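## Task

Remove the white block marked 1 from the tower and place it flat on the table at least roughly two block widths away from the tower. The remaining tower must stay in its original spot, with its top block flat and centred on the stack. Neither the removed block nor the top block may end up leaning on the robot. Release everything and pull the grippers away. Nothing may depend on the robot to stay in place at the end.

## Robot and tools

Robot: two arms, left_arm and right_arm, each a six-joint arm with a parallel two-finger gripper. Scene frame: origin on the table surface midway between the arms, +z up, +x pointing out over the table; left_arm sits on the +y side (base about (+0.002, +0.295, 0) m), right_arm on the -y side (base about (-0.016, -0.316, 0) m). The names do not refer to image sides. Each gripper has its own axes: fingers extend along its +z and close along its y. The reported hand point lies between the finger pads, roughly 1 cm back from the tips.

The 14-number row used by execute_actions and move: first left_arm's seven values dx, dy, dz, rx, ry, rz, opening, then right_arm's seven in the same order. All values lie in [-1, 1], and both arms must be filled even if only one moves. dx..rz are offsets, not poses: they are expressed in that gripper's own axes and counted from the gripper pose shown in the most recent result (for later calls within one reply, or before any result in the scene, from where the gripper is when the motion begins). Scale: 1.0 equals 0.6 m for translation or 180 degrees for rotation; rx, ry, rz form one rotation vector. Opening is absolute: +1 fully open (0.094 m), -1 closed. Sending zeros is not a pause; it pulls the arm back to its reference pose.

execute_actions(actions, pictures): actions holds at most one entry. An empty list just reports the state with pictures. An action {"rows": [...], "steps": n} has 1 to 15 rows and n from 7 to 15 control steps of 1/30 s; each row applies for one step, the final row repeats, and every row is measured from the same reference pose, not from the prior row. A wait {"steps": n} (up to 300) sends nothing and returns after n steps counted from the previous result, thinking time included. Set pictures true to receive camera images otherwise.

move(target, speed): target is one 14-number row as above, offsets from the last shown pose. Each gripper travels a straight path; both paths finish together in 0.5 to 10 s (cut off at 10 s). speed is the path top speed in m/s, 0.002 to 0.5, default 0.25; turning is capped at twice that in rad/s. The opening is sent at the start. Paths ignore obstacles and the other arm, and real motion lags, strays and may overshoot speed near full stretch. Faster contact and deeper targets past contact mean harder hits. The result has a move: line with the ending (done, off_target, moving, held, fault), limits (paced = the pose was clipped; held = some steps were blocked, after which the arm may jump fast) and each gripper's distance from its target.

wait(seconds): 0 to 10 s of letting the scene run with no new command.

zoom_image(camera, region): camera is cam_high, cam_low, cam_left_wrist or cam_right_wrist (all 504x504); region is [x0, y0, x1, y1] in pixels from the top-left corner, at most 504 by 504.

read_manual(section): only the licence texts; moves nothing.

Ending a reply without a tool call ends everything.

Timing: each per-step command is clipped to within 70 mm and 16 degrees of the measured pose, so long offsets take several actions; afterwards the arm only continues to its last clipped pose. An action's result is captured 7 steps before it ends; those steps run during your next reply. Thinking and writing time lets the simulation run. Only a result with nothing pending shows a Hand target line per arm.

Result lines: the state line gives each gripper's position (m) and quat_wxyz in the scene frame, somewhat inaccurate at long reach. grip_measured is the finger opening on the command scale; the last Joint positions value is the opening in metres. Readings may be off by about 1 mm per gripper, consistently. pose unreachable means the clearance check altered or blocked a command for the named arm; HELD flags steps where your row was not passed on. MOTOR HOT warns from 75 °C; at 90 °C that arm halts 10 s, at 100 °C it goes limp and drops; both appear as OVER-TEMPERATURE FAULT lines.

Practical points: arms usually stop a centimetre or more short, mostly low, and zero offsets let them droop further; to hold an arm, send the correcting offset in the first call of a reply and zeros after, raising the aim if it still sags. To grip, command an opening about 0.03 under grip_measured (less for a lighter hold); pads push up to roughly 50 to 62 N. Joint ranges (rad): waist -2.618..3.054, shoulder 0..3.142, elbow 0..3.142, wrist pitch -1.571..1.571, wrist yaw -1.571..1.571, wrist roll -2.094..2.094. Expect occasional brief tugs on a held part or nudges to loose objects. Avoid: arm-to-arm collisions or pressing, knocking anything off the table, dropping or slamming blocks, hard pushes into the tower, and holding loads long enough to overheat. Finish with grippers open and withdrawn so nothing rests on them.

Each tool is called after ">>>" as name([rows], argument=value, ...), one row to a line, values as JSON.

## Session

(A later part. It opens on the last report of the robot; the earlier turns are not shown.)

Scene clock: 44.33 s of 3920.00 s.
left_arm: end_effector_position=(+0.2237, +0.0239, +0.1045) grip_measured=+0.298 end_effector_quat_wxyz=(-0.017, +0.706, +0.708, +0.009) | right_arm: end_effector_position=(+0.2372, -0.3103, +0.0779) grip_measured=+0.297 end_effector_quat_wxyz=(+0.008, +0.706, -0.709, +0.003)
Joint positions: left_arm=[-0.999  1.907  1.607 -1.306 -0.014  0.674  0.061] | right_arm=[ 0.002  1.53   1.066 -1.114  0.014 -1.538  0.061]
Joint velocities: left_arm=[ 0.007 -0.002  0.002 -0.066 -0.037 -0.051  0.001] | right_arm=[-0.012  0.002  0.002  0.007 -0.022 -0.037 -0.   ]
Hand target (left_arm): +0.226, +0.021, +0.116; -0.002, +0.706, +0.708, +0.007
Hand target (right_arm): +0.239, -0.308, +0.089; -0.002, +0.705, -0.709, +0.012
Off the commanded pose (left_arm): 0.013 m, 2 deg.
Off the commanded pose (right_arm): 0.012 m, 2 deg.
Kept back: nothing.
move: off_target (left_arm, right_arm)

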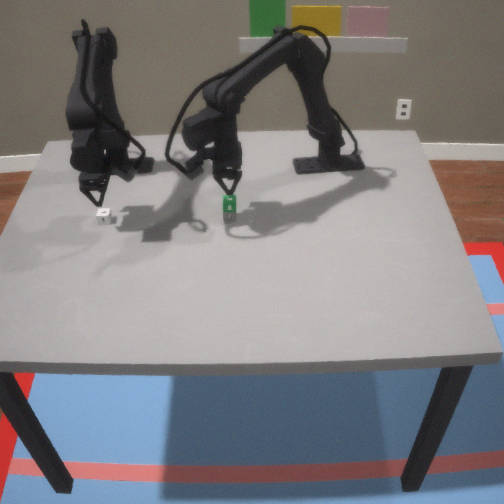

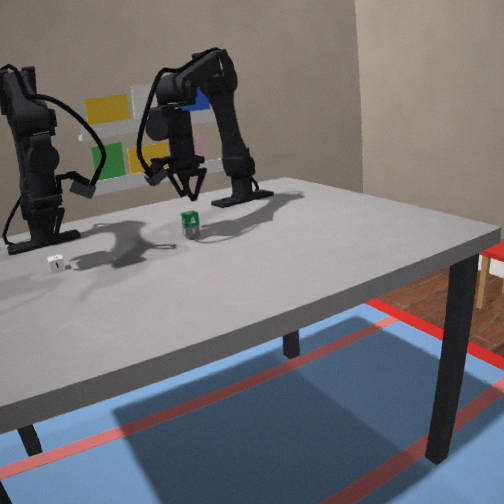

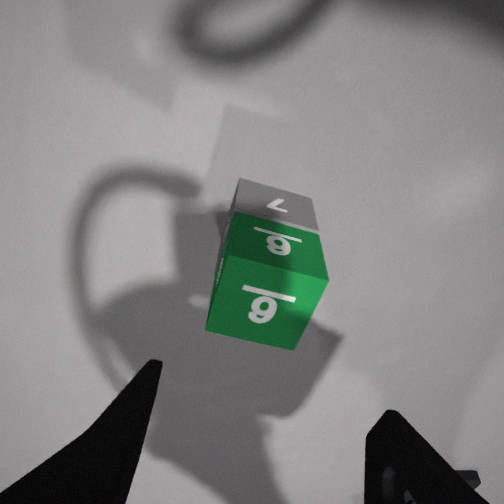

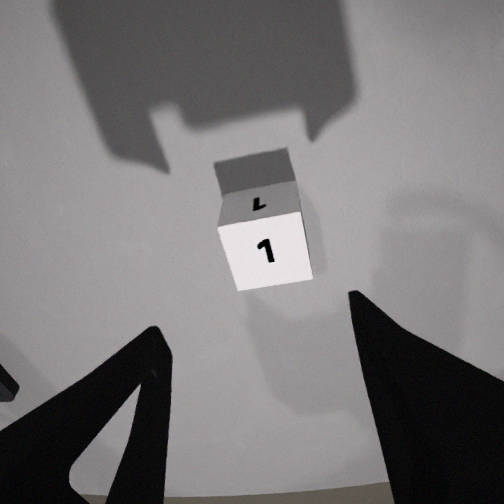

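>>> move(target=[0.17,0,-0.07,0,0,0,0.3,0,0,-0.1,0,0,0,0.3], speed=0.2)

>>> finished_scene(scene=1)

Scene clock: 45.70 s of 3920.00 s.
left_arm: end_effector_position=(+0.2281, +0.1202, +0.1459) grip_measured=+0.298 end_effector_quat_wxyz=(-0.015, +0.704, +0.710, +0.006) | right_arm: end_effector_position=(+0.2381, -0.3103, +0.1276) grip_measured=+0.297 end_effector_quat_wxyz=(+0.016, +0.706, -0.708, -0.005)
Joint positions: left_arm=[-0.775  1.65   1.459 -1.409 -0.016  0.892  0.061] | right_arm=[ 0.002  1.53   1.264 -1.334  0.014 -1.538  0.061]
Joint velocities: left_arm=[-0.002  0.002  0.002  0.007 -0.051 -0.007  0.   ] | right_arm=[-0.012  0.012 -0.007 -0.066  0.007 -0.022  0.   ]
Hand target (left_arm): +0.224, +0.125, +0.148; -0.018, +0.706, +0.708, +0.007
Hand target (right_arm): +0.238, -0.308, +0.138; +0.008, +0.706, -0.709, +0.003
Off the commanded pose (left_arm): 0.007 m, 0 deg.
Off the commanded pose (right_arm): 0.010 m, 1 deg.
Kept back: nothing.
move: done

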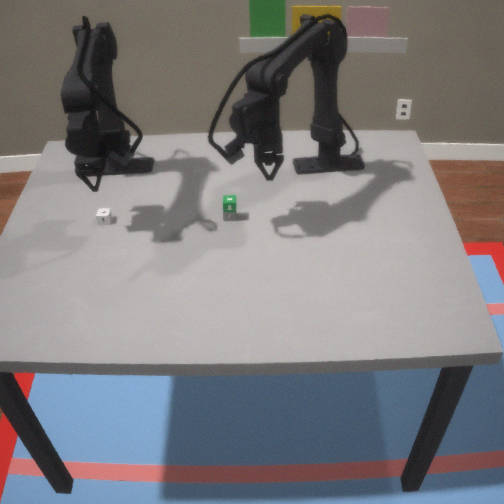

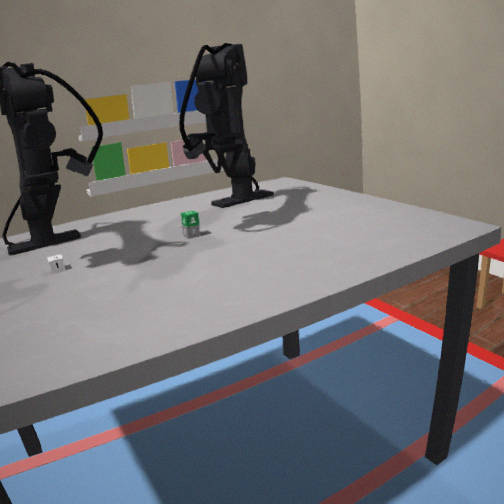

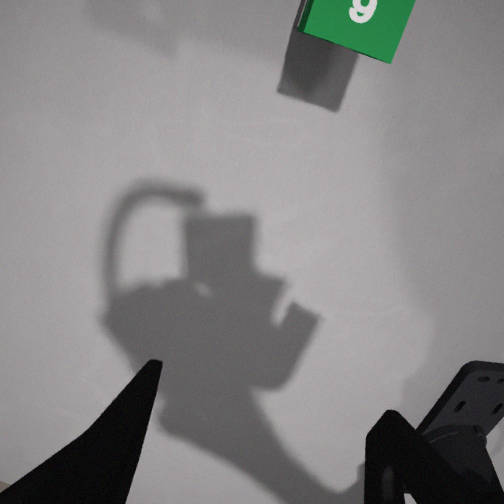

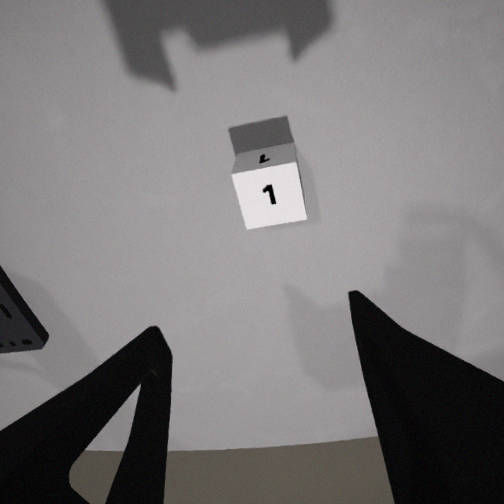

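The scene is finished: the task was done.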